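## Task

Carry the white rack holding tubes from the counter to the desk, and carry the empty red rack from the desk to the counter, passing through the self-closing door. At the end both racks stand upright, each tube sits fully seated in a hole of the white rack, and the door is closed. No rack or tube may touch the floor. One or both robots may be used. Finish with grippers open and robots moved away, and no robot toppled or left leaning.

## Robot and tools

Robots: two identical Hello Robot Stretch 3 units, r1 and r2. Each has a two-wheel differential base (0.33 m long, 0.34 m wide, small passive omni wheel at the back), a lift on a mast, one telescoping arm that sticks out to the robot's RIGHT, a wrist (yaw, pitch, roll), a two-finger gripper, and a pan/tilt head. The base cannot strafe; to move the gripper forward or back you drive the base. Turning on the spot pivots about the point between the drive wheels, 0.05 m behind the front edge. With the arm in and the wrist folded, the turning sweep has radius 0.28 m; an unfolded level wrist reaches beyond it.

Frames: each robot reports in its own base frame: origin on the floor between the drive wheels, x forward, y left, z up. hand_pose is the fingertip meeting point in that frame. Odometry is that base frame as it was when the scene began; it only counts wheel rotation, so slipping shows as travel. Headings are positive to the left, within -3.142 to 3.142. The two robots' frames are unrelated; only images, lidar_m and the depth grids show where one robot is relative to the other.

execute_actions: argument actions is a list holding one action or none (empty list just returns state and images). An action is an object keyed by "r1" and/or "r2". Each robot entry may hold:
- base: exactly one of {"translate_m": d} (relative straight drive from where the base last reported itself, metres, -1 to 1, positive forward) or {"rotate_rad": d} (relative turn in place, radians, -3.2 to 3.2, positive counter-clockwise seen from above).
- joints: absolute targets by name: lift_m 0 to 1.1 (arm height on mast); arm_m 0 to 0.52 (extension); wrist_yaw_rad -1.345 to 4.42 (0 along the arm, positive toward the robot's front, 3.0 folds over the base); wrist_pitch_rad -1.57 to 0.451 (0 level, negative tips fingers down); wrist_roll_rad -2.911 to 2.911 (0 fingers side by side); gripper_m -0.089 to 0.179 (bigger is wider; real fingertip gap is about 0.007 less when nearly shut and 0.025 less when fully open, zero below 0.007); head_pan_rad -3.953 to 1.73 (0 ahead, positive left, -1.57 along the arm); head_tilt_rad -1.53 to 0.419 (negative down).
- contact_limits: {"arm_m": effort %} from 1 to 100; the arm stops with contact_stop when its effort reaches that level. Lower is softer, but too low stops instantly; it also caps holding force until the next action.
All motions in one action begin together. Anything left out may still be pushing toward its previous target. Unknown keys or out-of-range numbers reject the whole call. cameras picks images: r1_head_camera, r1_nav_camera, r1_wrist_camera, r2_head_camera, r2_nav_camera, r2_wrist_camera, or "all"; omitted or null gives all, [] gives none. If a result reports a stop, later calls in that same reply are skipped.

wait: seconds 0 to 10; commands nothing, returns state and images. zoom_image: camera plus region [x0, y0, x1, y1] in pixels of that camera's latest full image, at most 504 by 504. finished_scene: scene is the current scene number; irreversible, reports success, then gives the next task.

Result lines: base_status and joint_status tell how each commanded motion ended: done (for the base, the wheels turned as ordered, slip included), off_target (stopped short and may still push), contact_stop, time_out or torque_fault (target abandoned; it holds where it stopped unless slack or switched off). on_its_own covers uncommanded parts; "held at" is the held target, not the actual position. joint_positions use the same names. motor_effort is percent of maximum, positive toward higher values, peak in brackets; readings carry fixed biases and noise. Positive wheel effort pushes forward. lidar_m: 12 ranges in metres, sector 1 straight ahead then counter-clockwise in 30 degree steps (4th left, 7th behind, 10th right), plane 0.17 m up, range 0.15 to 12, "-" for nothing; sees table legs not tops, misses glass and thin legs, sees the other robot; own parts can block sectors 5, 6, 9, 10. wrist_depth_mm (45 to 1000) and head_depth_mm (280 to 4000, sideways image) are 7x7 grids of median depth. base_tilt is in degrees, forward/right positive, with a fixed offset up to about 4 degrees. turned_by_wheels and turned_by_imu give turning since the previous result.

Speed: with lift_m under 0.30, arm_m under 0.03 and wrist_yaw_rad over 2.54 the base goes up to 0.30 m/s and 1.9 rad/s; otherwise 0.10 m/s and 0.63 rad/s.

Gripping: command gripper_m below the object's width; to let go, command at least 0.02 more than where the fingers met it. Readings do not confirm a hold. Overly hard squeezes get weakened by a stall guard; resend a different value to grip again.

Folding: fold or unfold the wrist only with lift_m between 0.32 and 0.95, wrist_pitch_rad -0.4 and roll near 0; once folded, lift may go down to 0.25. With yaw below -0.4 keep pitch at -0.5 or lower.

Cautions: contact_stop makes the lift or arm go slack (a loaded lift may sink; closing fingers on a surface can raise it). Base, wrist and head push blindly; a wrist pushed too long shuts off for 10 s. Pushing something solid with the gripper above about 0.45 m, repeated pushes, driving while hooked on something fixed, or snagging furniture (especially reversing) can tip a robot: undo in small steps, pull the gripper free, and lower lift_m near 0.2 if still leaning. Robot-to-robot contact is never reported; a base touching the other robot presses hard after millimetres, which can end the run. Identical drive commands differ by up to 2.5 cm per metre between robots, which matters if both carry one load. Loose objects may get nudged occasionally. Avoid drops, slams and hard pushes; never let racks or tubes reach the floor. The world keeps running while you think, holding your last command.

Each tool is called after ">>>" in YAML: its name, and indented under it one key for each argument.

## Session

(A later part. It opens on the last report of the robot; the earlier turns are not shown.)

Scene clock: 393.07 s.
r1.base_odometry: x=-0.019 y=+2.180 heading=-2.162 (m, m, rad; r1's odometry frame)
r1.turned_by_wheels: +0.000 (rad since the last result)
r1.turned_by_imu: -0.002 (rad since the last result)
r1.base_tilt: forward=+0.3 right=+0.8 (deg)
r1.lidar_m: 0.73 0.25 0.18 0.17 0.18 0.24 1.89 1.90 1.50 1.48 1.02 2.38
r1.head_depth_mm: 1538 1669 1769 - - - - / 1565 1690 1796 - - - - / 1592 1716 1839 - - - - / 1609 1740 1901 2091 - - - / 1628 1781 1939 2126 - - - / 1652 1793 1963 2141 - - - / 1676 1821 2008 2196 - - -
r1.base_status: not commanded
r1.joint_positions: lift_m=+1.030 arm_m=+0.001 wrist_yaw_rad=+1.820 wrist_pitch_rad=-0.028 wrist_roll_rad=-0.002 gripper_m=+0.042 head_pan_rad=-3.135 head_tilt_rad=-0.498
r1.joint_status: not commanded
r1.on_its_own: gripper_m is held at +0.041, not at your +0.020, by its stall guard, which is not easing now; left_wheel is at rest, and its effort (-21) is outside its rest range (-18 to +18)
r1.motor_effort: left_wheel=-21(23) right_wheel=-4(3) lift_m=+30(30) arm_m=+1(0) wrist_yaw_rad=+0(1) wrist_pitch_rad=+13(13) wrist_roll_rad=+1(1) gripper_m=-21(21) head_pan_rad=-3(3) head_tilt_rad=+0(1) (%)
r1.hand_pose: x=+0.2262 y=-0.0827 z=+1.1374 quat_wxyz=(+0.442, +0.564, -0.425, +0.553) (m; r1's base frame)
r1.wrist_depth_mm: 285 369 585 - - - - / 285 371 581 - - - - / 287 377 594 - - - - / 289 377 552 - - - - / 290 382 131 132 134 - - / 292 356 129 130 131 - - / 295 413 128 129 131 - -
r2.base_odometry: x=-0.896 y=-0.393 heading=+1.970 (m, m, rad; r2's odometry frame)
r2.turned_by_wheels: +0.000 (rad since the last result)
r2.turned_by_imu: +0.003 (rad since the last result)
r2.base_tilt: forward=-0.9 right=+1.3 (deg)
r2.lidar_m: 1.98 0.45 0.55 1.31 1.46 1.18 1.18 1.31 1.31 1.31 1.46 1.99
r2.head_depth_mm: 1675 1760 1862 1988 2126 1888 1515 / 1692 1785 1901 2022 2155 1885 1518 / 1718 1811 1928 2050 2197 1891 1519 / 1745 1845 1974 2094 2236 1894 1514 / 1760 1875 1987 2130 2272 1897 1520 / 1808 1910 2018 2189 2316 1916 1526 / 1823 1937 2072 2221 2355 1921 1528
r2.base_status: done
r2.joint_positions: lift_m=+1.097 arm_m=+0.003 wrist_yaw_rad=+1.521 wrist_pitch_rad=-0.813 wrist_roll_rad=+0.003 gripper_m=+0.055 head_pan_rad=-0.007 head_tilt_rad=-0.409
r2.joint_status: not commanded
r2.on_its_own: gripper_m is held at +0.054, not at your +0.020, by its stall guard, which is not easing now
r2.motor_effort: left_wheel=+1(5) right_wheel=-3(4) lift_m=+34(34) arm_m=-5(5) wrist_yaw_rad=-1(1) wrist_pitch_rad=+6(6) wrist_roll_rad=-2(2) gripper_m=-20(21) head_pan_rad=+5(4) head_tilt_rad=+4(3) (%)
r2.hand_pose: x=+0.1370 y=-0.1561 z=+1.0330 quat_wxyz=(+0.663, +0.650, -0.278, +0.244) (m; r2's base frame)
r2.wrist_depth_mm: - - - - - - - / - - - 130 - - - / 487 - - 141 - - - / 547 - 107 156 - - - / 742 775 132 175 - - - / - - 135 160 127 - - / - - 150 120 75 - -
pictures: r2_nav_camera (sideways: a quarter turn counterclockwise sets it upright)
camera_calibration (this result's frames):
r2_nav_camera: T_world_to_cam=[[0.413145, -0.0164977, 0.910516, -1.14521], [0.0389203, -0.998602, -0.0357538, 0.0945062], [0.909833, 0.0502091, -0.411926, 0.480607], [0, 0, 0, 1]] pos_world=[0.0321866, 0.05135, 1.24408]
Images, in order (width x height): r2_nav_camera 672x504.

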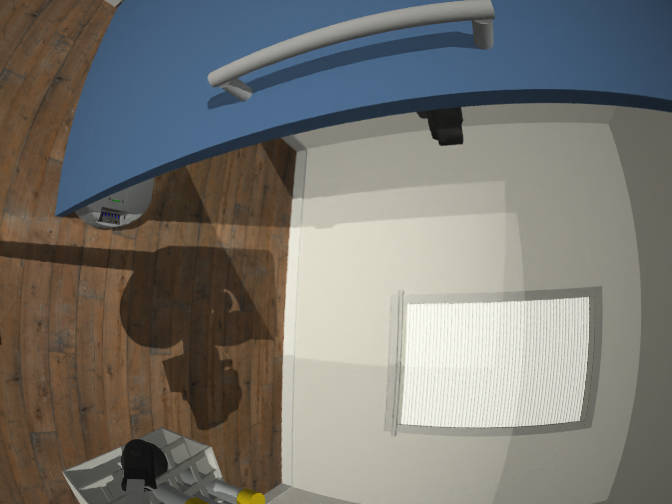

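>>> execute_actions:
  actions:
    - {"r2":{"base":{"rotate_rad":-0.4}}}
  cameras: []

>>> execute_actions:
  actions:
    - {"r2":{"base":{"translate_m":0.9}}}
  cameras: ["r2_nav_camera"]

Scene clock: 397.03 s.
r1.base_odometry: x=-0.019 y=+2.180 heading=-2.162 (m, m, rad; r1's odometry frame)
r1.turned_by_wheels: +0.000 (rad since the last result)
r1.turned_by_imu: -0.001 (rad since the last result)
r1.base_tilt: forward=+0.3 right=+0.9 (deg)
r1.lidar_m: 0.73 0.25 0.18 0.17 0.18 0.24 1.89 1.90 1.50 1.48 1.02 2.38
r1.head_depth_mm: 1550 1659 1778 - - - - / 1567 1686 1808 - - - - / 1581 1719 1831 - - - - / 1610 1748 1903 2083 - - - / 1633 1769 1928 2132 - - - / 1645 1806 1958 2172 - - - / 1674 1820 1992 2191 - - -
r1.base_status: not commanded
r1.joint_positions: lift_m=+1.030 arm_m=+0.001 wrist_yaw_rad=+1.820 wrist_pitch_rad=-0.028 wrist_roll_rad=-0.002 gripper_m=+0.042 head_pan_rad=-3.135 head_tilt_rad=-0.498
r1.joint_status: not commanded
r1.on_its_own: gripper_m is held at +0.041, not at your +0.020, by its stall guard, which is not easing now; left_wheel is at rest, and its effort (-21) is outside its rest range (-18 to +18)
r1.motor_effort: left_wheel=-21(23) right_wheel=-3(4) lift_m=+30(30) arm_m=+1(1) wrist_yaw_rad=+0(0) wrist_pitch_rad=+12(13) wrist_roll_rad=+1(1) gripper_m=-21(21) head_pan_rad=-3(3) head_tilt_rad=-1(1) (%)
r1.hand_pose: x=+0.2262 y=-0.0827 z=+1.1374 quat_wxyz=(+0.442, +0.564, -0.425, +0.553) (m; r1's base frame)
r1.wrist_depth_mm: 282 370 574 - - - - / 286 372 585 - - - - / 288 377 593 - - - - / 287 378 558 - - - - / 291 383 131 132 134 - - / 293 356 129 130 131 - - / 296 411 128 129 130 - -
r2.base_odometry: x=-0.896 y=-0.393 heading=+1.570 (m, m, rad; r2's odometry frame)
r2.turned_by_wheels: -0.400 (rad since the last result)
r2.turned_by_imu: -0.394 (rad since the last result)
r2.base_tilt: forward=-0.7 right=+1.2 (deg)
r2.lidar_m: 1.98 1.99 0.45 0.64 1.32 1.33 1.18 1.18 1.41 1.31 1.31 1.56
r2.head_depth_mm: 1901 2023 2144 2325 2425 1893 1507 / 1855 1965 2100 2253 2373 1902 1510 / 1800 1919 2031 2185 2323 1899 1513 / 1772 1866 1986 2125 2267 1906 1516 / 1729 1821 1949 2073 2222 1909 1522 / 1694 1784 1885 2023 2156 1906 1522 / 1654 1742 1850 1982 2104 1923 1536
r2.base_status: done
r2.joint_positions: lift_m=+1.097 arm_m=+0.003 wrist_yaw_rad=+1.521 wrist_pitch_rad=-0.813 wrist_roll_rad=+0.003 gripper_m=+0.055 head_pan_rad=-0.007 head_tilt_rad=-0.409
r2.joint_status: not commanded
r2.on_its_own: gripper_m is held at +0.054, not at your +0.020, by its stall guard, which is not easing now
r2.motor_effort: left_wheel=+1(5) right_wheel=-3(7) lift_m=+33(34) arm_m=-5(5) wrist_yaw_rad=-1(0) wrist_pitch_rad=+6(6) wrist_roll_rad=-2(2) gripper_m=-21(19) head_pan_rad=+4(4) head_tilt_rad=+4(4) (%)
r2.hand_pose: x=+0.1370 y=-0.1561 z=+1.0330 quat_wxyz=(+0.663, +0.650, -0.278, +0.244) (m; r2's base frame)
r2.wrist_depth_mm: - - - - - - - / - - - 129 - - - / - - - 139 - - - / - - 107 155 - - - / - - 132 176 - - - / 677 - 135 160 127 - - / 807 - 150 120 75 - -
pictures: none
No camera images: the call's "cameras" was empty. Leave "cameras" out to get every camera's image.

Scene clock: 407.53 s.
r1.base_odometry: x=-0.019 y=+2.180 heading=-2.162 (m, m, rad; r1's odometry frame)
r1.turned_by_wheels: +0.000 (rad since the last result)
r1.turned_by_imu: -0.002 (rad since the last result)
r1.base_tilt: forward=+0.3 right=+0.8 (deg)
r1.lidar_m: 0.73 0.25 0.18 0.17 0.18 0.24 1.89 0.69 1.50 1.48 1.02 2.38
r1.head_depth_mm: 1544 1668 1773 - - - - / 1565 1686 1798 - - - - / 1587 1709 1842 - - - - / 1607 1741 1913 2088 - - - / 1623 1755 1937 2111 - - - / 1588 825 1956 2160 - - - / 492 600 939 702 - - -
r1.base_status: not commanded
r1.joint_positions: lift_m=+1.030 arm_m=+0.001 wrist_yaw_rad=+1.820 wrist_pitch_rad=-0.028 wrist_roll_rad=-0.002 gripper_m=+0.042 head_pan_rad=-3.135 head_tilt_rad=-0.498
r1.joint_status: not commanded
r1.on_its_own: gripper_m is held at +0.041, not at your +0.020, by its stall guard, which is not easing now; left_wheel is at rest, and its effort (-22) is outside its rest range (-18 to +18)
r1.motor_effort: left_wheel=-22(22) right_wheel=-4(4) lift_m=+30(30) arm_m=+1(1) wrist_yaw_rad=+1(1) wrist_pitch_rad=+13(12) wrist_roll_rad=+1(1) gripper_m=-21(22) head_pan_rad=-3(3) head_tilt_rad=-1(1) (%)
r1.hand_pose: x=+0.2262 y=-0.0827 z=+1.1374 quat_wxyz=(+0.442, +0.564, -0.425, +0.553) (m; r1's base frame)
r1.wrist_depth_mm: 283 370 579 - - - - / 283 373 577 - - - - / 287 376 589 - - - - / 290 379 556 - - - - / 290 382 131 132 133 - - / 293 356 129 130 131 - - / 294 411 128 129 130 - -
r2.base_odometry: x=-0.896 y=+0.507 heading=+1.570 (m, m, rad; r2's odometry frame)
r2.turned_by_wheels: +0.000 (rad since the last result)
r2.turned_by_imu: +0.003 (rad since the last result)
r2.base_tilt: forward=-0.7 right=+1.2 (deg)
r2.lidar_m: 1.10 1.10 1.31 1.53 0.83 0.72 2.06 2.06 1.26 1.12 1.12 1.24
r2.head_depth_mm: 1029 1096 1165 1254 1352 1466 1514 / 996 1058 1130 1211 1311 1418 1486 / 978 1034 1104 1165 1274 1370 1447 / 955 1011 1074 1141 1234 1324 1419 / 935 989 1046 1113 1198 1294 1386 / 913 965 1022 1089 1170 1255 1345 / 895 943 996 1062 1136 1215 1312
r2.base_status: done
r2.joint_positions: lift_m=+1.097 arm_m=+0.003 wrist_yaw_rad=+1.521 wrist_pitch_rad=-0.813 wrist_roll_rad=+0.003 gripper_m=+0.055 head_pan_rad=-0.007 head_tilt_rad=-0.409
r2.joint_status: not commanded
r2.on_its_own: gripper_m is held at +0.054, not at your +0.020, by its stall guard, which is not easing now
r2.motor_effort: left_wheel=+1(6) right_wheel=-2(3) lift_m=+34(34) arm_m=-5(5) wrist_yaw_rad=-1(2) wrist_pitch_rad=+6(6) wrist_roll_rad=-2(2) gripper_m=-20(21) head_pan_rad=+4(3) head_tilt_rad=+3(4) (%)
r2.hand_pose: x=+0.1370 y=-0.1561 z=+1.0330 quat_wxyz=(+0.663, +0.650, -0.278, +0.244) (m; r2's base frame)
r2.wrist_depth_mm: 964 - - - - - 926 / - - - 130 - - 951 / - - - 141 - - 957 / - - 107 155 - - - / - - 132 175 - - - / - - 135 160 128 - - / - - 150 120 75 - -
pictures: r2_nav_camera (sideways: a quarter turn counterclockwise sets it upright)
camera_calibration (this result's frames):
r2_nav_camera: T_world_to_cam=[[0.413121, -0.0164952, 0.910527, -1.14522], [0.0389271, -0.998602, -0.0357526, 0.0945046], [0.909844, 0.0502143, -0.411901, 0.480575], [0, 0, 0, 1]] pos_world=[0.0321879, 0.0513501, 1.24408]
Images, in order (width x height): r2_nav_camera 672x504.

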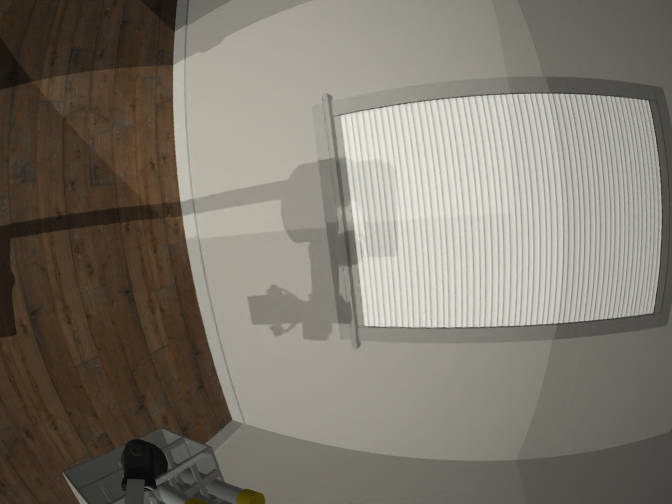

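>>> execute_actions:
  actions:
    - {"r2":{"base":{"rotate_rad":1.8}}}
  cameras: ["r2_nav_camera"]

Scene clock: 411.93 s.
r1.base_odometry: x=-0.019 y=+2.180 heading=-2.162 (m, m, rad; r1's odometry frame)
r1.turned_by_wheels: +0.000 (rad since the last result)
r1.turned_by_imu: -0.001 (rad since the last result)
r1.base_tilt: forward=+0.3 right=+0.8 (deg)
r1.lidar_m: 0.73 0.25 0.18 0.17 0.18 0.24 0.85 0.82 1.50 1.48 1.02 2.38
r1.head_depth_mm: 1541 1671 1774 - - - - / 1571 1690 1806 - - - - / 1587 1711 1838 - - - - / 1602 1746 1898 2083 - - - / 1584 1713 1877 2042 - - - / 635 1773 1976 2168 - - - / 642 704 2001 2200 - - -
r1.base_status: not commanded
r1.joint_positions: lift_m=+1.030 arm_m=+0.001 wrist_yaw_rad=+1.820 wrist_pitch_rad=-0.028 wrist_roll_rad=-0.002 gripper_m=+0.042 head_pan_rad=-3.135 head_tilt_rad=-0.498
r1.joint_status: not commanded
r1.on_its_own: gripper_m is held at +0.041, not at your +0.020, by its stall guard, which is not easing now; left_wheel is at rest, and its effort (-22) is outside its rest range (-18 to +18)
r1.motor_effort: left_wheel=-22(21) right_wheel=-3(3) lift_m=+30(30) arm_m=+1(2) wrist_yaw_rad=+0(1) wrist_pitch_rad=+12(12) wrist_roll_rad=+1(1) gripper_m=-21(21) head_pan_rad=-3(3) head_tilt_rad=+0(1) (%)
r1.hand_pose: x=+0.2262 y=-0.0827 z=+1.1374 quat_wxyz=(+0.442, +0.564, -0.425, +0.553) (m; r1's base frame)
r1.wrist_depth_mm: 285 373 574 - - - - / 284 374 579 - - - - / 287 374 595 - - - - / 290 380 550 - - - - / 291 383 131 132 134 - - / 293 356 129 130 131 - - / 293 411 128 129 130 - -
r2.base_odometry: x=-0.896 y=+0.507 heading=-2.913 (m, m, rad; r2's odometry frame)
r2.turned_by_wheels: +1.800 (rad since the last result)
r2.turned_by_imu: +1.779 (rad since the last result)
r2.base_tilt: forward=-0.8 right=+1.3 (deg)
r2.lidar_m: 1.54 0.74 0.72 2.06 1.58 1.16 1.12 1.17 1.14 1.10 1.14 1.56
r2.head_depth_mm: 1307 1376 1461 1563 1681 1772 1513 / 1370 1406 1493 1579 1692 1762 1513 / 3270 3393 3652 3825 2544 1901 1514 / 3227 3438 3629 3784 2545 1898 1514 / 3220 3404 3618 3632 2592 1912 1520 / 3197 3426 3592 3742 2578 1907 1520 / 3207 3374 699 3713 2583 1915 1528
r2.base_status: done
r2.joint_positions: lift_m=+1.097 arm_m=+0.003 wrist_yaw_rad=+1.521 wrist_pitch_rad=-0.813 wrist_roll_rad=+0.003 gripper_m=+0.055 head_pan_rad=-0.007 head_tilt_rad=-0.409
r2.joint_status: not commanded
r2.on_its_own: gripper_m is held at +0.054, not at your +0.020, by its stall guard, which is not easing now
r2.motor_effort: left_wheel=-2(5) right_wheel=+2(7) lift_m=+33(34) arm_m=-5(5) wrist_yaw_rad=-1(0) wrist_pitch_rad=+6(6) wrist_roll_rad=-2(2) gripper_m=-20(21) head_pan_rad=+4(4) head_tilt_rad=+4(3) (%)
r2.hand_pose: x=+0.1370 y=-0.1561 z=+1.0330 quat_wxyz=(+0.663, +0.650, -0.278, +0.244) (m; r2's base frame)
r2.wrist_depth_mm: 883 - - - - - - / 829 - - 130 - - - / 827 - - 142 - - - / 876 - 107 155 - - - / - - 132 175 - - - / - - 135 160 128 - - / - - 150 120 75 - -
pictures: r2_nav_camera (sideways: a quarter turn counterclockwise sets it upright)
camera_calibration (this result's frames):
r2_nav_camera: T_world_to_cam=[[0.413118, -0.0164923, 0.910528, -1.14522], [0.0389341, -0.998602, -0.0357525, 0.0945043], [0.909845, 0.0502206, -0.411899, 0.480572], [0, 0, 0, 1]] pos_world=[0.0321877, 0.0513503, 1.24408]
Images, in order (width x height): r2_nav_camera 672x504.

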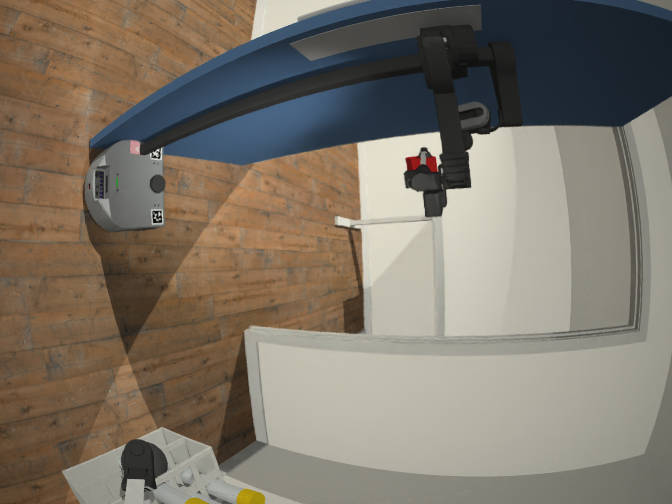

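>>> execute_actions:
  actions:
    - {"r2":{"base":{"rotate_rad":-0.4}}}
  cameras: []

>>> execute_actions:
  actions:
    - {"r2":{"base":{"translate_m":0.5}}}
  cameras: []

>>> execute_actions:
  actions:
    - {"r2":{"base":{"rotate_rad":0.4}}}
  cameras: ["r2_nav_camera"]

Scene clock: 414.33 s.
r1.base_odometry: x=-0.019 y=+2.180 heading=-2.162 (m, m, rad; r1's odometry frame)
r1.turned_by_wheels: +0.000 (rad since the last result)
r1.turned_by_imu: +0.000 (rad since the last result)
r1.base_tilt: forward=+0.1 right=+0.9 (deg)
r1.lidar_m: 0.73 0.25 0.18 0.17 0.18 0.24 0.79 0.82 1.49 1.48 1.02 2.38
r1.head_depth_mm: 1548 1662 1776 - - - - / 1564 1688 1800 - - - - / 1581 1721 1832 - - - - / 1602 1745 1892 2076 - - - / 725 724 1872 2061 - - - / 612 1790 1955 2163 - - - / 628 707 2015 2197 - - -
r1.base_status: not commanded
r1.joint_positions: lift_m=+1.030 arm_m=+0.001 wrist_yaw_rad=+1.820 wrist_pitch_rad=-0.028 wrist_roll_rad=-0.002 gripper_m=+0.042 head_pan_rad=-3.135 head_tilt_rad=-0.498
r1.joint_status: not commanded
r1.on_its_own: gripper_m is held at +0.041, not at your +0.020, by its stall guard, which is not easing now; left_wheel is at rest, and its effort (-22) is outside its rest range (-18 to +18)
r1.motor_effort: left_wheel=-22(22) right_wheel=-4(4) lift_m=+30(30) arm_m=+1(1) wrist_yaw_rad=+0(1) wrist_pitch_rad=+13(12) wrist_roll_rad=+1(1) gripper_m=-21(21) head_pan_rad=-3(3) head_tilt_rad=+0(1) (%)
r1.hand_pose: x=+0.2262 y=-0.0827 z=+1.1374 quat_wxyz=(+0.442, +0.564, -0.425, +0.553) (m; r1's base frame)
r1.wrist_depth_mm: 282 369 578 - - - - / 286 375 594 - - - - / 287 377 588 - - - - / 288 378 556 - - - - / 290 379 131 132 133 - - / 293 358 129 130 131 - - / 294 410 128 128 130 - -
r2.base_odometry: x=-0.896 y=+0.507 heading=+2.970 (m, m, rad; r2's odometry frame)
r2.turned_by_wheels: -0.400 (rad since the last result)
r2.turned_by_imu: -0.395 (rad since the last result)
r2.base_tilt: forward=-0.7 right=+1.2 (deg)
r2.lidar_m: 1.53 3.20 0.72 2.08 2.06 1.42 1.13 1.12 1.22 1.11 1.10 1.19
r2.head_depth_mm: 1459 1508 1575 1637 1708 1752 1515 / 1551 1644 1749 1859 1966 1898 1509 / 1485 1575 1670 1792 1919 1904 1514 / 1422 1511 1586 1699 1823 1889 1514 / 1364 1442 1524 1621 1736 1809 1526 / 1315 1399 1497 3231 2348 1845 1521 / 3145 3309 3451 3652 2595 1919 1525
r2.base_status: done
r2.joint_positions: lift_m=+1.097 arm_m=+0.003 wrist_yaw_rad=+1.521 wrist_pitch_rad=-0.813 wrist_roll_rad=+0.003 gripper_m=+0.055 head_pan_rad=-0.007 head_tilt_rad=-0.409
r2.joint_status: not commanded
r2.on_its_own: gripper_m is held at +0.054, not at your +0.020, by its stall guard, which is not easing now
r2.motor_effort: left_wheel=+1(5) right_wheel=-2(7) lift_m=+34(34) arm_m=-5(5) wrist_yaw_rad=-2(0) wrist_pitch_rad=+6(6) wrist_roll_rad=-2(2) gripper_m=-21(20) head_pan_rad=+4(4) head_tilt_rad=+4(3) (%)
r2.hand_pose: x=+0.1370 y=-0.1561 z=+1.0330 quat_wxyz=(+0.663, +0.650, -0.278, +0.244) (m; r2's base frame)
r2.wrist_depth_mm: - - - - - - 806 / - - - 129 - - 840 / - - - 139 - - 882 / - - 107 155 - - 930 / - - 132 176 - - 976 / - - 135 160 128 - - / - - 150 120 75 - -
pictures: none
No camera images: the call's "cameras" was empty. Leave "cameras" out to get every camera's image.

Scene clock: 420.83 s.
r1.base_odometry: x=-0.019 y=+2.180 heading=-2.162 (m, m, rad; r1's odometry frame)
r1.turned_by_wheels: +0.000 (rad since the last result)
r1.turned_by_imu: -0.001 (rad since the last result)
r1.base_tilt: forward=+0.2 right=+0.9 (deg)
r1.lidar_m: 0.73 0.25 0.18 0.17 0.18 0.24 1.88 0.51 0.50 1.48 1.02 2.38
r1.head_depth_mm: 1537 1669 1778 - - - - / 1563 1697 1802 - - - - / 1591 1702 1840 - - - - / 1606 1739 1895 2083 - - - / 1620 1763 1932 2129 - - - / 1653 1796 1969 2152 - - - / 1680 1823 2008 2199 - - -
r1.base_status: not commanded
r1.joint_positions: lift_m=+1.030 arm_m=+0.001 wrist_yaw_rad=+1.820 wrist_pitch_rad=-0.028 wrist_roll_rad=-0.002 gripper_m=+0.042 head_pan_rad=-3.135 head_tilt_rad=-0.498
r1.joint_status: not commanded
r1.on_its_own: gripper_m is held at +0.041, not at your +0.020, by its stall guard, which is not easing now; left_wheel is at rest, and its effort (-22) is outside its rest range (-18 to +18)
r1.motor_effort: left_wheel=-22(22) right_wheel=-3(3) lift_m=+30(31) arm_m=+1(1) wrist_yaw_rad=+0(0) wrist_pitch_rad=+13(12) wrist_roll_rad=+1(1) gripper_m=-21(21) head_pan_rad=-3(3) head_tilt_rad=-1(1) (%)
r1.hand_pose: x=+0.2262 y=-0.0827 z=+1.1374 quat_wxyz=(+0.442, +0.564, -0.425, +0.553) (m; r1's base frame)
r1.wrist_depth_mm: 283 370 578 - - - - / 286 372 589 - - - - / 286 373 589 - - - - / 289 378 556 - - - - / 293 381 131 132 133 - - / 293 358 129 130 131 - - / 293 411 128 128 130 - -
r2.base_odometry: x=-1.388 y=+0.592 heading=+2.970 (m, m, rad; r2's odometry frame)
r2.turned_by_wheels: +0.000 (rad since the last result)
r2.turned_by_imu: +0.002 (rad since the last result)
r2.base_tilt: forward=-0.7 right=+1.4 (deg)
r2.lidar_m: 1.04 1.09 0.99 0.61 0.72 2.00 1.60 1.59 1.15 0.92 0.91 0.99
r2.head_depth_mm: 1101 1174 1244 1316 1401 1478 1467 / 1054 1122 1195 1284 1388 1516 1512 / 1009 1071 1139 1221 1309 1415 1474 / 966 1022 1081 1160 1241 1338 1426 / 927 980 1038 1103 1179 1259 1356 / 893 942 994 1050 1116 1200 1310 / 855 912 986 3130 2478 1923 1527
r2.base_status: done
r2.joint_positions: lift_m=+1.097 arm_m=+0.003 wrist_yaw_rad=+1.521 wrist_pitch_rad=-0.813 wrist_roll_rad=+0.003 gripper_m=+0.055 head_pan_rad=-0.007 head_tilt_rad=-0.409
r2.joint_status: not commanded
r2.on_its_own: gripper_m is held at +0.054, not at your +0.020, by its stall guard, which is not easing now
r2.motor_effort: left_wheel=+1(6) right_wheel=-3(4) lift_m=+33(34) arm_m=-5(5) wrist_yaw_rad=-1(2) wrist_pitch_rad=+6(5) wrist_roll_rad=-2(2) gripper_m=-20(21) head_pan_rad=+4(3) head_tilt_rad=+4(4) (%)
r2.hand_pose: x=+0.1370 y=-0.1561 z=+1.0330 quat_wxyz=(+0.663, +0.650, -0.278, +0.244) (m; r2's base frame)
r2.wrist_depth_mm: - - - - - 837 639 / - - - 129 - 870 672 / - - - 141 - 937 703 / - - 107 155 - 995 738 / - - 132 175 - - 770 / - - 135 160 127 - 812 / - - 150 120 75 - 856
pictures: none
No camera images: the call's "cameras" was empty. Leave "cameras" out to get every camera's image.

Scene clock: 422.47 s.
r1.base_odometry: x=-0.019 y=+2.180 heading=-2.162 (m, m, rad; r1's odometry frame)
r1.turned_by_wheels: +0.000 (rad since the last result)
r1.turned_by_imu: +0.000 (rad since the last result)
r1.base_tilt: forward=+0.2 right=+0.9 (deg)
r1.lidar_m: 0.73 0.25 0.18 0.17 0.18 0.24 1.89 0.55 0.57 1.48 1.02 2.39
r1.head_depth_mm: 1542 1668 1776 - - - - / 1558 1684 1809 - - - - / 1573 1718 1836 - - - - / 1606 1745 1896 2084 - - - / 1625 1758 1925 2120 - - - / 1652 1791 1961 2158 - - - / 1676 1830 2008 2196 - - -
r1.base_status: not commanded
r1.joint_positions: lift_m=+1.030 arm_m=+0.001 wrist_yaw_rad=+1.820 wrist_pitch_rad=-0.028 wrist_roll_rad=-0.002 gripper_m=+0.042 head_pan_rad=-3.135 head_tilt_rad=-0.498
r1.joint_status: not commanded
r1.on_its_own: gripper_m is held at +0.041, not at your +0.020, by its stall guard, which is not easing now; left_wheel is at rest, and its effort (-22) is outside its rest range (-18 to +18)
r1.motor_effort: left_wheel=-22(23) right_wheel=-4(4) lift_m=+30(30) arm_m=+1(1) wrist_yaw_rad=-1(1) wrist_pitch_rad=+12(12) wrist_roll_rad=+1(1) gripper_m=-21(22) head_pan_rad=-3(3) head_tilt_rad=-1(1) (%)
r1.hand_pose: x=+0.2262 y=-0.0827 z=+1.1374 quat_wxyz=(+0.442, +0.564, -0.425, +0.553) (m; r1's base frame)
r1.wrist_depth_mm: 283 370 584 - - - - / 284 373 583 - - - - / 288 377 593 - - - - / 289 380 551 - - - - / 290 382 131 132 133 - - / 293 359 129 130 131 - - / 294 412 128 128 130 - -
r2.base_odometry: x=-1.388 y=+0.592 heading=-2.913 (m, m, rad; r2's odometry frame)
r2.turned_by_wheels: +0.400 (rad since the last result)
r2.turned_by_imu: +0.396 (rad since the last result)
r2.base_tilt: forward=-0.8 right=+1.3 (deg)
r2.lidar_m: 1.04 1.14 0.61 0.71 2.23 1.64 1.59 1.28 0.94 0.91 0.95 1.08
r2.head_depth_mm: 883 939 993 1065 1142 1232 1338 / 878 931 993 1064 1143 1226 1333 / 2766 2884 1036 1096 1176 1254 1361 / 2818 2981 3128 3343 2556 1898 1516 / 2812 2935 3080 3343 2561 1918 1513 / 2790 2970 3087 3294 2589 1920 1527 / 2794 2963 3117 3367 2583 1917 1525
r2.base_status: done
r2.joint_positions: lift_m=+1.097 arm_m=+0.003 wrist_yaw_rad=+1.521 wrist_pitch_rad=-0.813 wrist_roll_rad=+0.003 gripper_m=+0.055 head_pan_rad=-0.007 head_tilt_rad=-0.409
r2.joint_status: not commanded
r2.on_its_own: gripper_m is held at +0.054, not at your +0.020, by its stall guard, which is not easing now
r2.motor_effort: left_wheel=-2(6) right_wheel=+2(6) lift_m=+33(34) arm_m=-5(5) wrist_yaw_rad=-1(1) wrist_pitch_rad=+6(6) wrist_roll_rad=-2(2) gripper_m=-21(20) head_pan_rad=+4(3) head_tilt_rad=+3(4) (%)
r2.hand_pose: x=+0.1370 y=-0.1561 z=+1.0330 quat_wxyz=(+0.663, +0.650, -0.278, +0.244) (m; r2's base frame)
r2.wrist_depth_mm: - - - - - - 883 / - - - 129 - - 888 / - - - 141 - - 890 / - - 107 156 - - 889 / - - 132 176 - - 892 / - - 135 160 128 - 881 / 946 - 150 120 75 - 880
pictures: r2_nav_camera (sideways: a quarter turn counterclockwise sets it upright)
camera_calibration (this result's frames):
r2_nav_camera: T_world_to_cam=[[0.413105, -0.0164896, 0.910534, -1.14523], [0.0389409, -0.998602, -0.0357518, 0.0945034], [0.90985, 0.0502263, -0.411885, 0.480554], [0, 0, 0, 1]] pos_world=[0.0321882, 0.0513505, 1.24408]
Images, in order (width x height): r2_nav_camera 672x504.

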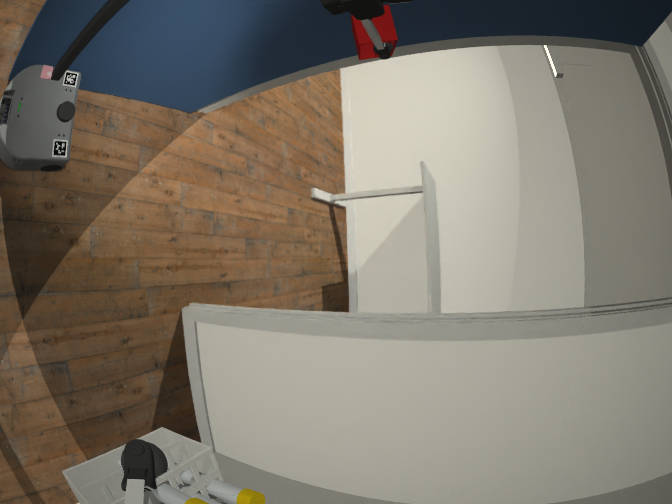

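>>> execute_actions:
  actions:
    - {"r2":{"base":{"rotate_rad":0.1}}}
  cameras: []

>>> execute_actions:
  actions:
    - {"r2":{"base":{"translate_m":0.7}}}
  cameras: ["r2_nav_camera"]

Scene clock: 423.80 s.
r1.base_odometry: x=-0.019 y=+2.180 heading=-2.162 (m, m, rad; r1's odometry frame)
r1.turned_by_wheels: +0.000 (rad since the last result)
r1.turned_by_imu: +0.000 (rad since the last result)
r1.base_tilt: forward=+0.2 right=+0.8 (deg)
r1.lidar_m: 0.73 0.25 0.18 0.17 0.18 0.24 1.88 0.56 0.61 1.48 1.02 2.38
r1.head_depth_mm: 1540 1662 1773 - - - - / 1570 1687 1798 - - - - / 1581 1721 1834 - - - - / 1601 1747 1898 2096 - - - / 1627 1770 1935 2118 - - - / 1645 1789 1965 2153 - - - / 1676 1816 1994 2192 - - -
r1.base_status: not commanded
r1.joint_positions: lift_m=+1.030 arm_m=+0.001 wrist_yaw_rad=+1.820 wrist_pitch_rad=-0.028 wrist_roll_rad=-0.002 gripper_m=+0.042 head_pan_rad=-3.135 head_tilt_rad=-0.498
r1.joint_status: not commanded
r1.on_its_own: gripper_m is held at +0.041, not at your +0.020, by its stall guard, which is not easing now; left_wheel is at rest, and its effort (-21) is outside its rest range (-18 to +18)
r1.motor_effort: left_wheel=-21(23) right_wheel=-3(4) lift_m=+30(30) arm_m=+2(1) wrist_yaw_rad=+0(1) wrist_pitch_rad=+12(12) wrist_roll_rad=+1(1) gripper_m=-21(21) head_pan_rad=-3(3) head_tilt_rad=-1(1) (%)
r1.hand_pose: x=+0.2262 y=-0.0827 z=+1.1374 quat_wxyz=(+0.442, +0.564, -0.425, +0.553) (m; r1's base frame)
r1.wrist_depth_mm: 284 370 573 - - - - / 286 372 584 - - - - / 288 374 581 - - - - / 289 381 553 - - - - / 290 380 131 132 133 - - / 294 356 129 130 131 - - / 296 410 128 129 130 - -
r2.base_odometry: x=-1.388 y=+0.592 heading=-2.813 (m, m, rad; r2's odometry frame)
r2.turned_by_wheels: +0.100 (rad since the last result)
r2.turned_by_imu: +0.099 (rad since the last result)
r2.base_tilt: forward=-0.7 right=+1.3 (deg)
r2.lidar_m: 1.04 1.02 0.62 0.71 2.04 1.61 1.59 1.17 0.92 0.91 0.98 1.04
r2.head_depth_mm: 856 910 967 1033 1107 1191 1284 / 2740 2893 1039 1079 1128 1214 1303 / 2770 2952 3071 3321 2557 1903 1512 / 2792 2978 3098 3377 2561 1913 1517 / 2807 3025 3106 3343 2562 1900 1517 / 2854 3038 3194 3417 2586 1910 1526 / 2887 3050 3252 3428 2582 1919 1524
r2.base_status: done
r2.joint_positions: lift_m=+1.097 arm_m=+0.003 wrist_yaw_rad=+1.521 wrist_pitch_rad=-0.813 wrist_roll_rad=+0.003 gripper_m=+0.055 head_pan_rad=-0.007 head_tilt_rad=-0.409
r2.joint_status: not commanded
r2.on_its_own: gripper_m is held at +0.054, not at your +0.020, by its stall guard, which is not easing now
r2.motor_effort: left_wheel=-2(6) right_wheel=+3(7) lift_m=+33(34) arm_m=-5(5) wrist_yaw_rad=+0(1) wrist_pitch_rad=+6(6) wrist_roll_rad=-2(2) gripper_m=-21(20) head_pan_rad=+4(4) head_tilt_rad=+4(4) (%)
r2.hand_pose: x=+0.1370 y=-0.1561 z=+1.0330 quat_wxyz=(+0.663, +0.650, -0.278, +0.244) (m; r2's base frame)
r2.wrist_depth_mm: - - - - 981 970 918 / - - - 129 - - - / - - - 142 - - 980 / - - 107 155 - - 961 / - - 132 176 - - 936 / 981 - 135 160 128 - 909 / 928 - 150 120 75 - 907
pictures: none
No camera images: the call's "cameras" was empty. Leave "cameras" out to get every camera's image.

Scene clock: 432.30 s.
r1.base_odometry: x=-0.019 y=+2.180 heading=-2.162 (m, m, rad; r1's odometry frame)
r1.turned_by_wheels: +0.000 (rad since the last result)
r1.turned_by_imu: -0.002 (rad since the last result)
r1.base_tilt: forward=+0.1 right=+0.9 (deg)
r1.lidar_m: 0.73 0.25 0.18 0.17 0.18 0.24 1.89 1.90 1.50 1.48 0.46 2.38
r1.head_depth_mm: 1543 1662 1767 - - - - / 1563 1691 1800 - - - - / 1589 1714 1835 - - - - / 1606 1746 1886 2089 - - - / 1631 1773 1942 2119 - - - / 1657 1797 1969 2166 - - - / 1673 1821 2000 2205 - - -
r1.base_status: not commanded
r1.joint_positions: lift_m=+1.030 arm_m=+0.001 wrist_yaw_rad=+1.820 wrist_pitch_rad=-0.028 wrist_roll_rad=-0.002 gripper_m=+0.042 head_pan_rad=-3.135 head_tilt_rad=-0.498
r1.joint_status: not commanded
r1.on_its_own: gripper_m is held at +0.041, not at your +0.020, by its stall guard, which is not easing now; left_wheel is at rest, and its effort (-21) is outside its rest range (-18 to +18)
r1.motor_effort: left_wheel=-21(21) right_wheel=-4(4) lift_m=+30(31) arm_m=+1(1) wrist_yaw_rad=+0(0) wrist_pitch_rad=+12(12) wrist_roll_rad=+1(1) gripper_m=-21(21) head_pan_rad=-3(3) head_tilt_rad=+0(0) (%)
r1.hand_pose: x=+0.2262 y=-0.0827 z=+1.1374 quat_wxyz=(+0.442, +0.564, -0.425, +0.553) (m; r1's base frame)
r1.wrist_depth_mm: 284 369 571 - - - - / 287 375 580 - - - - / 285 376 592 - - - - / 290 378 554 - - - - / 292 381 131 132 133 - - / 294 359 129 130 131 - - / 295 413 128 128 130 - -
r2.base_odometry: x=-2.051 y=+0.367 heading=-2.813 (m, m, rad; r2's odometry frame)
r2.turned_by_wheels: +0.000 (rad since the last result)
r2.turned_by_imu: +0.002 (rad since the last result)
r2.base_tilt: forward=-0.7 right=+1.3 (deg)
r2.lidar_m: 2.09 2.68 0.75 0.72 0.74 2.31 2.28 1.27 1.00 0.95 0.43 0.40
r2.head_depth_mm: 2138 2266 2339 2542 2548 1896 1508 / 2151 2263 2361 2585 2542 1874 1515 / 2180 2294 2365 2597 2552 1898 1512 / 2193 2320 2400 2645 2553 1901 1518 / 2204 2329 2417 2653 2589 1903 1519 / 2221 2357 2421 2628 2452 1903 1525 / 2239 2389 2521 2691 2580 1914 1529
r2.base_status: done
r2.joint_positions: lift_m=+1.097 arm_m=+0.003 wrist_yaw_rad=+1.521 wrist_pitch_rad=-0.813 wrist_roll_rad=+0.003 gripper_m=+0.055 head_pan_rad=-0.007 head_tilt_rad=-0.409
r2.joint_status: not commanded
r2.on_its_own: gripper_m is held at +0.054, not at your +0.020, by its stall guard, which is not easing now
r2.motor_effort: left_wheel=-2(3) right_wheel=+3(7) lift_m=+34(34) arm_m=-5(4) wrist_yaw_rad=-1(1) wrist_pitch_rad=+6(6) wrist_roll_rad=-2(2) gripper_m=-20(20) head_pan_rad=+3(4) head_tilt_rad=+4(3) (%)
r2.hand_pose: x=+0.1370 y=-0.1561 z=+1.0330 quat_wxyz=(+0.663, +0.650, -0.278, +0.244) (m; r2's base frame)
r2.wrist_depth_mm: - - - - 312 240 243 / - - - 129 304 286 280 / - - - 141 347 338 327 / - - 107 155 411 415 394 / - - 132 176 489 536 499 / - - 135 160 128 715 679 / - - 150 120 76 - 935
pictures: r2_nav_camera (sideways: a quarter turn counterclockwise sets it upright)
camera_calibration (this result's frames):
r2_nav_camera: T_world_to_cam=[[0.413098, -0.0164891, 0.910537, -1.14523], [0.0389421, -0.998602, -0.0357514, 0.094503], [0.909853, 0.0502271, -0.411879, 0.480545], [0, 0, 0, 1]] pos_world=[0.0321886, 0.0513505, 1.24408]
Images, in order (width x height): r2_nav_camera 672x504.

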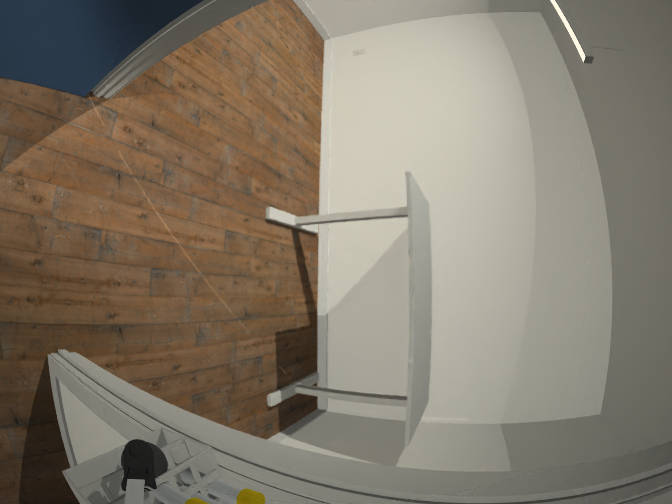

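>>> execute_actions:
  actions:
    - {"r2":{"base":{"translate_m":0.9}}}
  cameras: []

>>> execute_actions:
  actions:
    - {"r2":{"base":{"translate_m":0.7}},"r1":{"base":{"rotate_rad":-1.57}}}
  cameras: ["r2_nav_camera","r1_nav_camera"]

Scene clock: 443.57 s.
r1.base_odometry: x=-0.019 y=+2.180 heading=-2.162 (m, m, rad; r1's odometry frame)
r1.turned_by_wheels: +0.000 (rad since the last result)
r1.turned_by_imu: -0.002 (rad since the last result)
r1.base_tilt: forward=+0.2 right=+0.9 (deg)
r1.lidar_m: 0.73 0.25 0.18 0.17 0.18 0.24 1.89 1.90 1.50 1.48 1.02 1.22
r1.head_depth_mm: 1540 1670 1764 - - - - / 1564 1681 1792 - - - - / 1584 1719 1825 - - - - / 1609 1746 1886 2095 - - - / 1622 1764 1930 2119 - - - / 1649 1786 1971 2163 - - - / 1670 1825 1998 2190 - - -
r1.base_status: not commanded
r1.joint_positions: lift_m=+1.030 arm_m=+0.001 wrist_yaw_rad=+1.820 wrist_pitch_rad=-0.028 wrist_roll_rad=-0.002 gripper_m=+0.042 head_pan_rad=-3.135 head_tilt_rad=-0.498
r1.joint_status: not commanded
r1.on_its_own: gripper_m is held at +0.041, not at your +0.020, by its stall guard, which is not easing now; left_wheel is at rest, and its effort (-21) is outside its rest range (-18 to +18)
r1.motor_effort: left_wheel=-21(22) right_wheel=-3(3) lift_m=+30(30) arm_m=+1(2) wrist_yaw_rad=+0(1) wrist_pitch_rad=+12(13) wrist_roll_rad=+1(1) gripper_m=-21(21) head_pan_rad=-3(3) head_tilt_rad=+0(1) (%)
r1.hand_pose: x=+0.2262 y=-0.0827 z=+1.1374 quat_wxyz=(+0.442, +0.564, -0.425, +0.553) (m; r1's base frame)
r1.wrist_depth_mm: 282 368 576 - - - - / 285 373 593 - - 943 916 / 287 375 590 - - - - / 289 375 548 - - - - / 291 383 131 132 134 - - / 292 355 129 131 131 - - / 295 411 128 129 130 - -
r2.base_odometry: x=-2.903 y=+0.076 heading=-2.813 (m, m, rad; r2's odometry frame)
r2.turned_by_wheels: +0.000 (rad since the last result)
r2.turned_by_imu: +0.003 (rad since the last result)
r2.base_tilt: forward=-0.7 right=+1.3 (deg)
r2.lidar_m: 1.24 1.21 2.56 1.21 0.90 1.02 3.04 0.53 0.70 1.08 1.17 1.38
r2.head_depth_mm: 1346 1428 1503 1035 1729 1814 1512 / 1354 1429 1513 1041 1753 1826 1512 / 1367 1451 1518 1042 1765 1839 1516 / 1374 1458 1534 1050 1777 1850 1508 / 1391 1468 1550 1055 1796 1869 1521 / 1397 1477 1567 1059 1805 1788 1462 / 1407 1497 1584 1065 1307 1850 1532
r2.base_status: done
r2.joint_positions: lift_m=+1.097 arm_m=+0.003 wrist_yaw_rad=+1.521 wrist_pitch_rad=-0.813 wrist_roll_rad=+0.003 gripper_m=+0.055 head_pan_rad=-0.007 head_tilt_rad=-0.409
r2.joint_status: not commanded
r2.on_its_own: gripper_m is held at +0.054, not at your +0.020, by its stall guard, which is not easing now
r2.motor_effort: left_wheel=-2(5) right_wheel=+3(7) lift_m=+34(34) arm_m=-5(4) wrist_yaw_rad=-1(2) wrist_pitch_rad=+6(5) wrist_roll_rad=-2(2) gripper_m=-21(20) head_pan_rad=+4(3) head_tilt_rad=+4(5) (%)
r2.hand_pose: x=+0.1370 y=-0.1561 z=+1.0330 quat_wxyz=(+0.663, +0.650, -0.278, +0.244) (m; r2's base frame)
r2.wrist_depth_mm: - - - - - - - / - - - 130 - - - / - - - 141 - - - / - - 107 156 - - - / - - 132 176 - - - / - - 135 160 128 - - / - - 150 120 76 - -
pictures: none
No camera images: the call's "cameras" was empty. Leave "cameras" out to get every camera's image.

Scene clock: 452.07 s.
r1.base_odometry: x=-0.019 y=+2.180 heading=+2.551 (m, m, rad; r1's odometry frame)
r1.turned_by_wheels: -1.570 (rad since the last result)
r1.turned_by_imu: -1.515 (rad since the last result)
r1.base_tilt: forward=-0.2 right=+0.9 (deg)
r1.lidar_m: 1.47 1.02 1.91 0.69 0.34 0.28 0.28 0.30 1.89 1.88 1.83 1.48
r1.head_depth_mm: - - - - - - - / - - - - - - - / - - - - - - - / - - - - - - - / - - - - - - - / - - - - - - - / - - - 288 - - -
r1.base_status: done
r1.joint_positions: lift_m=+1.030 arm_m=+0.001 wrist_yaw_rad=+1.820 wrist_pitch_rad=-0.028 wrist_roll_rad=-0.002 gripper_m=+0.042 head_pan_rad=-3.135 head_tilt_rad=-0.498
r1.joint_status: not commanded
r1.on_its_own: gripper_m is held at +0.041, not at your +0.020, by its stall guard, which is not easing now
r1.motor_effort: left_wheel=-4(30) right_wheel=-17(27) lift_m=+30(30) arm_m=+1(0) wrist_yaw_rad=+0(0) wrist_pitch_rad=+12(13) wrist_roll_rad=+1(1) gripper_m=-21(21) head_pan_rad=-3(3) head_tilt_rad=-1(0) (%)
r1.hand_pose: x=+0.2263 y=-0.0829 z=+1.1374 quat_wxyz=(+0.443, +0.564, -0.425, +0.553) (m; r1's base frame)
r1.wrist_depth_mm: - 910 - - - - - / - 901 - - - - - / - 936 - - - - - / - 966 - - - - - / - 979 131 132 133 - - / - - 129 130 131 - - / - - 128 128 130 - -
r2.base_odometry: x=-3.566 y=-0.149 heading=-2.813 (m, m, rad; r2's odometry frame)
r2.turned_by_wheels: +0.000 (rad since the last result)
r2.turned_by_imu: +0.002 (rad since the last result)
r2.base_tilt: forward=-0.8 right=+1.2 (deg)
r2.lidar_m: 0.90 0.57 1.44 2.60 1.46 1.29 1.19 1.20 1.18 1.16 0.94 0.91
r2.head_depth_mm: 735 779 825 873 682 510 407 / 740 784 833 880 683 511 408 / 746 790 841 888 688 510 408 / 752 796 848 896 690 512 409 / 758 803 854 905 689 513 409 / 765 810 864 914 693 514 410 / 771 819 870 925 696 516 412
r2.base_status: done
r2.joint_positions: lift_m=+1.097 arm_m=+0.003 wrist_yaw_rad=+1.521 wrist_pitch_rad=-0.813 wrist_roll_rad=+0.003 gripper_m=+0.055 head_pan_rad=-0.007 head_tilt_rad=-0.409
r2.joint_status: not commanded
r2.on_its_own: gripper_m is held at +0.054, not at your +0.020, by its stall guard, which is not easing now
r2.motor_effort: left_wheel=-2(5) right_wheel=+2(7) lift_m=+33(34) arm_m=-5(5) wrist_yaw_rad=-2(1) wrist_pitch_rad=+6(6) wrist_roll_rad=-2(2) gripper_m=-20(21) head_pan_rad=+4(4) head_tilt_rad=+5(5) (%)
r2.hand_pose: x=+0.1370 y=-0.1561 z=+1.0330 quat_wxyz=(+0.663, +0.650, -0.278, +0.244) (m; r2's base frame)
r2.wrist_depth_mm: 410 419 427 432 440 447 452 / 356 359 363 129 375 380 383 / 315 315 309 141 326 331 335 / 280 282 107 156 290 295 297 / 253 255 132 176 259 263 267 / 230 234 135 160 128 239 241 / 212 210 151 120 75 219 220
pictures: r1_nav_camera (sideways: a quarter turn counterclockwise sets it upright), r2_nav_camera (sideways: a quarter turn counterclockwise sets it upright)
camera_calibration (this result's frames):
r1_nav_camera: T_world_to_cam=[[-0.499679, 0.00867527, 0.866167, -1.08738], [-0.0161645, 0.999682, -0.0193376, 0.0757946], [-0.86606, -0.0236638, -0.49938, 0.613734], [0, 0, 0, 1]] pos_world=[-0.0105866, -0.0518139, 1.24981]
r2_nav_camera: T_world_to_cam=[[0.41309, -0.0164891, 0.910541, -1.14524], [0.0389424, -0.998602, -0.035751, 0.0945024], [0.909857, 0.0502271, -0.41187, 0.480534], [0, 0, 0, 1]] pos_world=[0.0321891, 0.0513505, 1.24408]
Images, in order (width x height): r1_nav_camera 672x504, r2_nav_camera 672x504.

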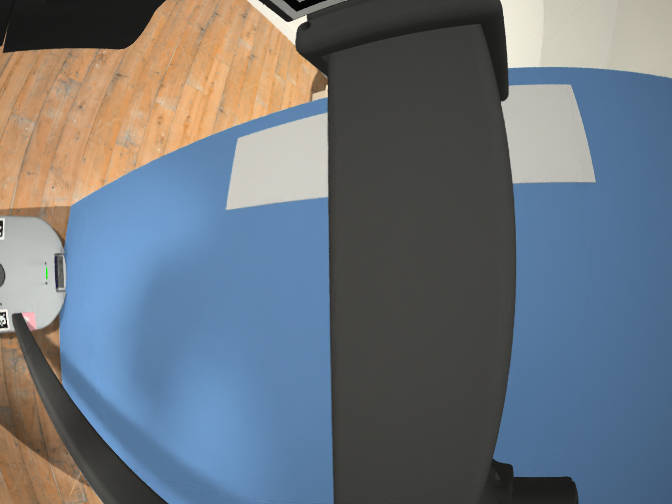

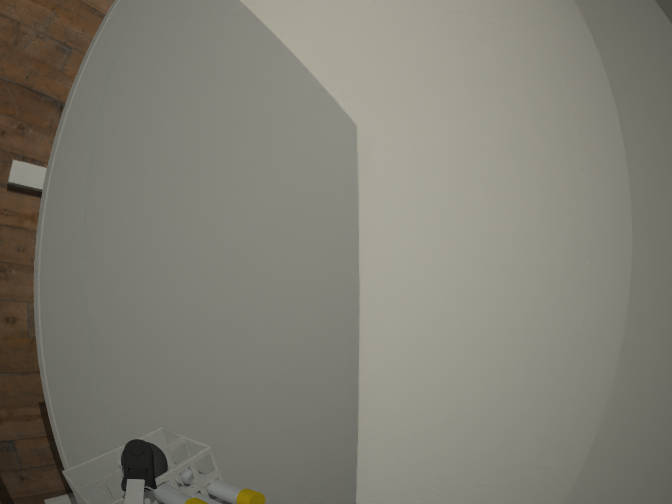

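>>> execute_actions:
  actions:
    - {"r2":{"base":{"rotate_rad":1.57},"joints":{"head_pan_rad":-1.57,"head_tilt_rad":-0.8}},"r1":{"base":{"translate_m":0.9}}}
  cameras: ["r2_head_camera","r1_nav_camera"]

Scene clock: 463.07 s.
r1.base_odometry: x=-0.766 y=+2.681 heading=+2.551 (m, m, rad; r1's odometry frame)
r1.turned_by_wheels: +0.000 (rad since the last result)
r1.turned_by_imu: -0.006 (rad since the last result)
r1.base_tilt: forward=-0.2 right=+0.9 (deg)
r1.lidar_m: 0.58 0.64 0.61 0.52 0.49 0.89 2.58 2.52 2.04 1.45 0.72 0.58
r1.head_depth_mm: 2615 2807 2999 - - - - / 2658 2868 3009 - - - - / 2682 2888 2525 - - - - / 2765 2968 2611 2805 - - - / 2803 3023 2678 2885 - - - / 2864 3064 2728 2917 - - - / 2925 3104 2794 2920 - - -
r1.base_status: done
r1.joint_positions: lift_m=+1.030 arm_m=+0.001 wrist_yaw_rad=+1.820 wrist_pitch_rad=-0.028 wrist_roll_rad=-0.002 gripper_m=+0.042 head_pan_rad=-3.135 head_tilt_rad=-0.498
r1.joint_status: not commanded
r1.on_its_own: gripper_m is held at +0.041, not at your +0.020, by its stall guard, which is not easing now
r1.motor_effort: left_wheel=+2(16) right_wheel=-2(13) lift_m=+30(30) arm_m=+1(1) wrist_yaw_rad=+1(1) wrist_pitch_rad=+12(12) wrist_roll_rad=+1(1) gripper_m=-21(21) head_pan_rad=-3(3) head_tilt_rad=+0(1) (%)
r1.hand_pose: x=+0.2263 y=-0.0829 z=+1.1374 quat_wxyz=(+0.443, +0.564, -0.425, +0.553) (m; r1's base frame)
r1.wrist_depth_mm: 599 618 552 491 440 399 362 / 608 646 571 501 450 408 372 / 605 681 586 519 465 419 380 / 610 702 606 530 478 430 390 / 620 729 131 132 133 446 402 / 624 753 129 130 131 454 414 / 628 792 128 128 130 462 425
r2.base_odometry: x=-3.566 y=-0.149 heading=-1.243 (m, m, rad; r2's odometry frame)
r2.turned_by_wheels: +1.570 (rad since the last result)
r2.turned_by_imu: +1.554 (rad since the last result)
r2.base_tilt: forward=-0.7 right=+1.2 (deg)
r2.lidar_m: 2.60 1.47 1.29 1.19 1.19 1.18 1.16 0.94 0.91 0.90 0.57 1.43
r2.head_depth_mm: - - - - 421 355 309 / - - - - - 348 310 / - - - - - 341 310 / 770 834 643 - - 349 310 / 775 837 645 - - 342 311 / 781 841 647 - - - 311 / 789 844 702 - - - -
r2.base_status: done
r2.joint_positions: lift_m=+1.097 arm_m=+0.003 wrist_yaw_rad=+1.521 wrist_pitch_rad=-0.813 wrist_roll_rad=+0.003 gripper_m=+0.055 head_pan_rad=-1.563 head_tilt_rad=-0.790
r2.joint_status: all done
r2.on_its_own: gripper_m is held at +0.054, not at your +0.020, by its stall guard, which is not easing now
r2.motor_effort: left_wheel=-2(5) right_wheel=+3(7) lift_m=+34(33) arm_m=-5(5) wrist_yaw_rad=-1(0) wrist_pitch_rad=+6(6) wrist_roll_rad=-2(2) gripper_m=-20(21) head_pan_rad=-3(43) head_tilt_rad=-4(26) (%)
r2.hand_pose: x=+0.1370 y=-0.1561 z=+1.0330 quat_wxyz=(+0.663, +0.650, -0.278, +0.244) (m; r2's base frame)
r2.wrist_depth_mm: - - - 444 437 - 903 / - - - 130 372 378 386 / - - - 141 327 331 335 / - - 107 156 290 293 296 / - - 131 176 259 264 265 / - - 135 160 127 239 241 / - - 150 120 75 219 220
pictures: r1_nav_camera (sideways: a quarter turn counterclockwise sets it upright), r2_head_camera (sideways: a quarter turn clockwise sets it upright)
camera_calibration (this result's frames):
r1_nav_camera: T_world_to_cam=[[-0.499678, 0.00867659, 0.866168, -1.08738], [-0.0161619, 0.999682, -0.0193376, 0.0757946], [-0.866061, -0.0236615, -0.499379, 0.613732], [0, 0, 0, 1]] pos_world=[-0.0105868, -0.0518139, 1.24981]
r2_head_camera: T_world_to_cam=[[0.00745389, 0.673676, -0.73899, 0.977262], [0.999954, -0.00949059, 0.00143435, -0.0104314], [-0.00604716, -0.738966, -0.673715, 0.833731], [0, 0, 0, 1]] pos_world=[0.00818818, -0.0423574, 1.2839]
Images, in order (width x height): r1_nav_camera 672x504, r2_head_camera 896x504.

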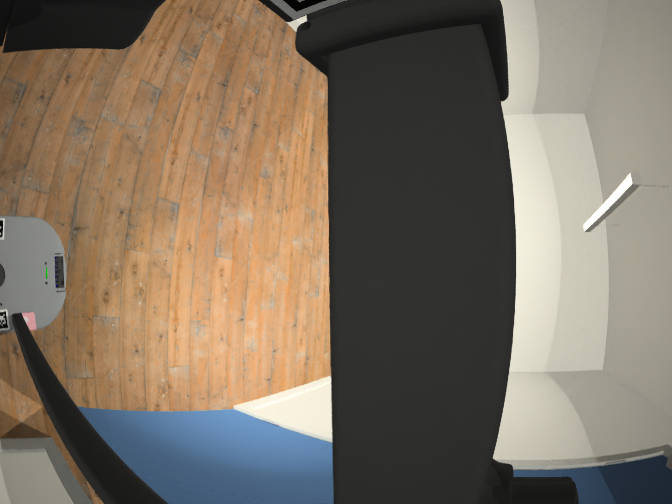

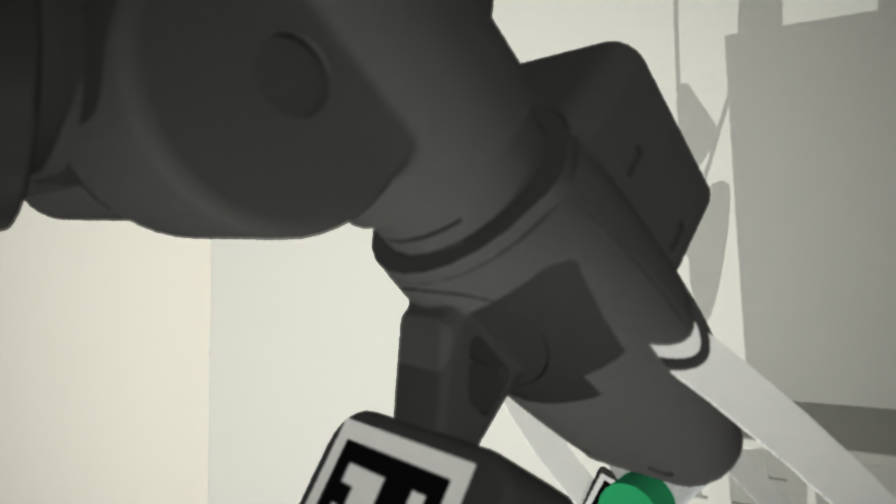

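>>> execute_actions:
  actions:
    - {"r2":{"joints":{"arm_m":0.2}},"r1":{"base":{"rotate_rad":-2.9},"joints":{"head_pan_rad":0.0,"head_tilt_rad":-0.4}}}
  cameras: ["r2_wrist_camera","r1_nav_camera"]

Scene clock: 469.20 s.
r1.base_odometry: x=-0.766 y=+2.681 heading=-0.348 (m, m, rad; r1's odometry frame)
r1.turned_by_wheels: -2.900 (rad since the last result)
r1.turned_by_imu: -2.901 (rad since the last result)
r1.base_tilt: forward=-0.1 right=+0.9 (deg)
r1.lidar_m: 2.60 2.22 2.02 0.99 0.64 0.58 0.58 0.67 0.61 0.61 0.75 1.49
r1.head_depth_mm: 2667 2789 2575 2582 2541 - - / 2749 2899 2543 2674 2540 - - / 2833 3041 2713 2814 2533 305 1314 / 2955 3167 2827 2925 2370 1709 1390 / 3063 3293 2906 3062 2361 1752 1382 / 3076 3307 3282 3302 2352 1747 1381 / 2671 2814 2925 3019 2354 1745 1377
r1.base_status: done
r1.joint_positions: lift_m=+1.030 arm_m=+0.001 wrist_yaw_rad=+1.820 wrist_pitch_rad=-0.028 wrist_roll_rad=-0.002 gripper_m=+0.042 head_pan_rad=-0.007 head_tilt_rad=-0.409
r1.joint_status: all done
r1.on_its_own: gripper_m is held at +0.041, not at your +0.020, by its stall guard, which is not easing now
r1.motor_effort: left_wheel=+3(8) right_wheel=-3(6) lift_m=+30(30) arm_m=+0(1) wrist_yaw_rad=+0(1) wrist_pitch_rad=+13(13) wrist_roll_rad=+1(1) gripper_m=-21(21) head_pan_rad=+5(50) head_tilt_rad=+5(17) (%)
r1.hand_pose: x=+0.2263 y=-0.0829 z=+1.1374 quat_wxyz=(+0.443, +0.564, -0.425, +0.553) (m; r1's base frame)
r1.wrist_depth_mm: - - - - - - - / - - - - - - - / - - - - - - - / - - - - - - - / - - 131 132 133 - - / - - 129 130 131 - - / - - 128 128 131 - -
r2.base_odometry: x=-3.566 y=-0.149 heading=-1.243 (m, m, rad; r2's odometry frame)
r2.turned_by_wheels: +0.000 (rad since the last result)
r2.turned_by_imu: +0.001 (rad since the last result)
r2.base_tilt: forward=-0.7 right=+1.4 (deg)
r2.lidar_m: 2.61 1.46 1.23 1.19 1.20 1.18 1.16 0.94 0.91 0.89 0.56 1.42
r2.head_depth_mm: 753 814 636 502 416 354 309 / - 825 638 504 417 355 310 / - 840 640 505 417 355 310 / 769 - 618 506 418 356 311 / 766 - 599 507 419 357 311 / 757 839 403 393 409 357 311 / 776 844 661 375 410 358 312
r2.base_status: not commanded
r2.joint_positions: lift_m=+1.097 arm_m=+0.200 wrist_yaw_rad=+1.520 wrist_pitch_rad=-0.813 wrist_roll_rad=+0.003 gripper_m=+0.055 head_pan_rad=-1.563 head_tilt_rad=-0.790
r2.joint_status: all done
r2.on_its_own: gripper_m is held at +0.054, not at your +0.020, by its stall guard, which is not easing now
r2.motor_effort: left_wheel=-2(2) right_wheel=+2(2) lift_m=+34(34) arm_m=+4(3) wrist_yaw_rad=+1(1) wrist_pitch_rad=+6(6) wrist_roll_rad=-2(2) gripper_m=-21(21) head_pan_rad=-5(4) head_tilt_rad=-4(3) (%)
r2.hand_pose: x=+0.1370 y=-0.3528 z=+1.0330 quat_wxyz=(+0.663, +0.650, -0.279, +0.244) (m; r2's base frame)
r2.wrist_depth_mm: - - 424 430 - - 693 / - 369 364 130 371 379 381 / - 317 310 141 326 331 336 / 294 281 107 156 291 294 296 / 253 255 132 176 258 263 266 / 230 235 135 160 128 239 240 / 211 209 150 120 75 218 220
pictures: r1_nav_camera (sideways: a quarter turn counterclockwise sets it upright), r2_wrist_camera
camera_calibration (this result's frames):
r1_nav_camera: T_world_to_cam=[[0.420574, -0.0150699, 0.907133, -1.14643], [0.00392445, -0.999822, -0.0184292, 0.0744916], [0.90725, 0.0113109, -0.42044, 0.500199], [0, 0, 0, 1]] pos_world=[0.0280616, 0.0515441, 1.25164]
r2_wrist_camera: T_world_to_cam=[[-0.0360409, -0.99856, 0.0397454, -0.390605], [-0.805219, 0.00546159, -0.592952, 0.762228], [0.591881, -0.0533742, -0.804256, 0.889566], [0, 0, 0, 1]] pos_world=[0.0731655, -0.346725, 1.18293]
Images, in order (width x height): r1_nav_camera 672x504, r2_wrist_camera 644x364.

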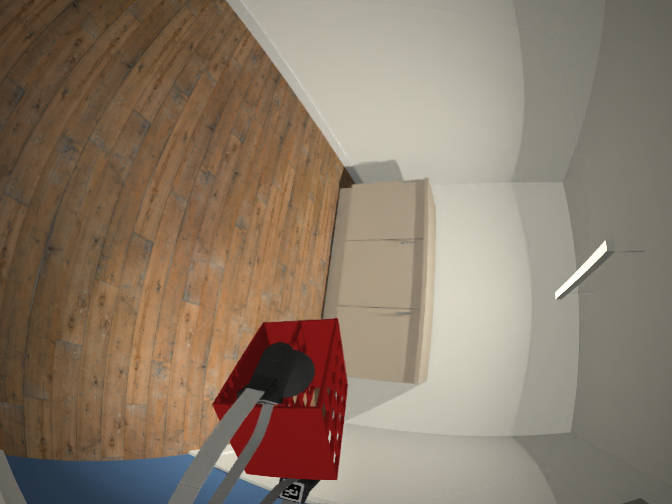

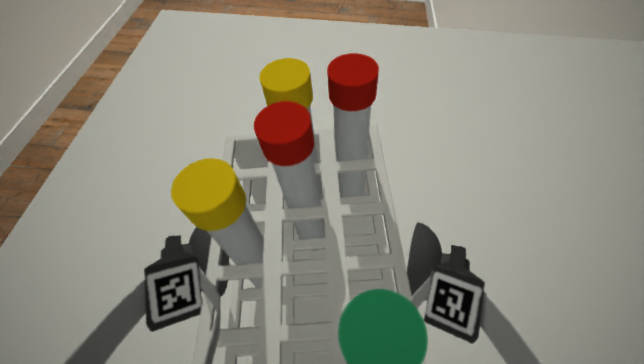

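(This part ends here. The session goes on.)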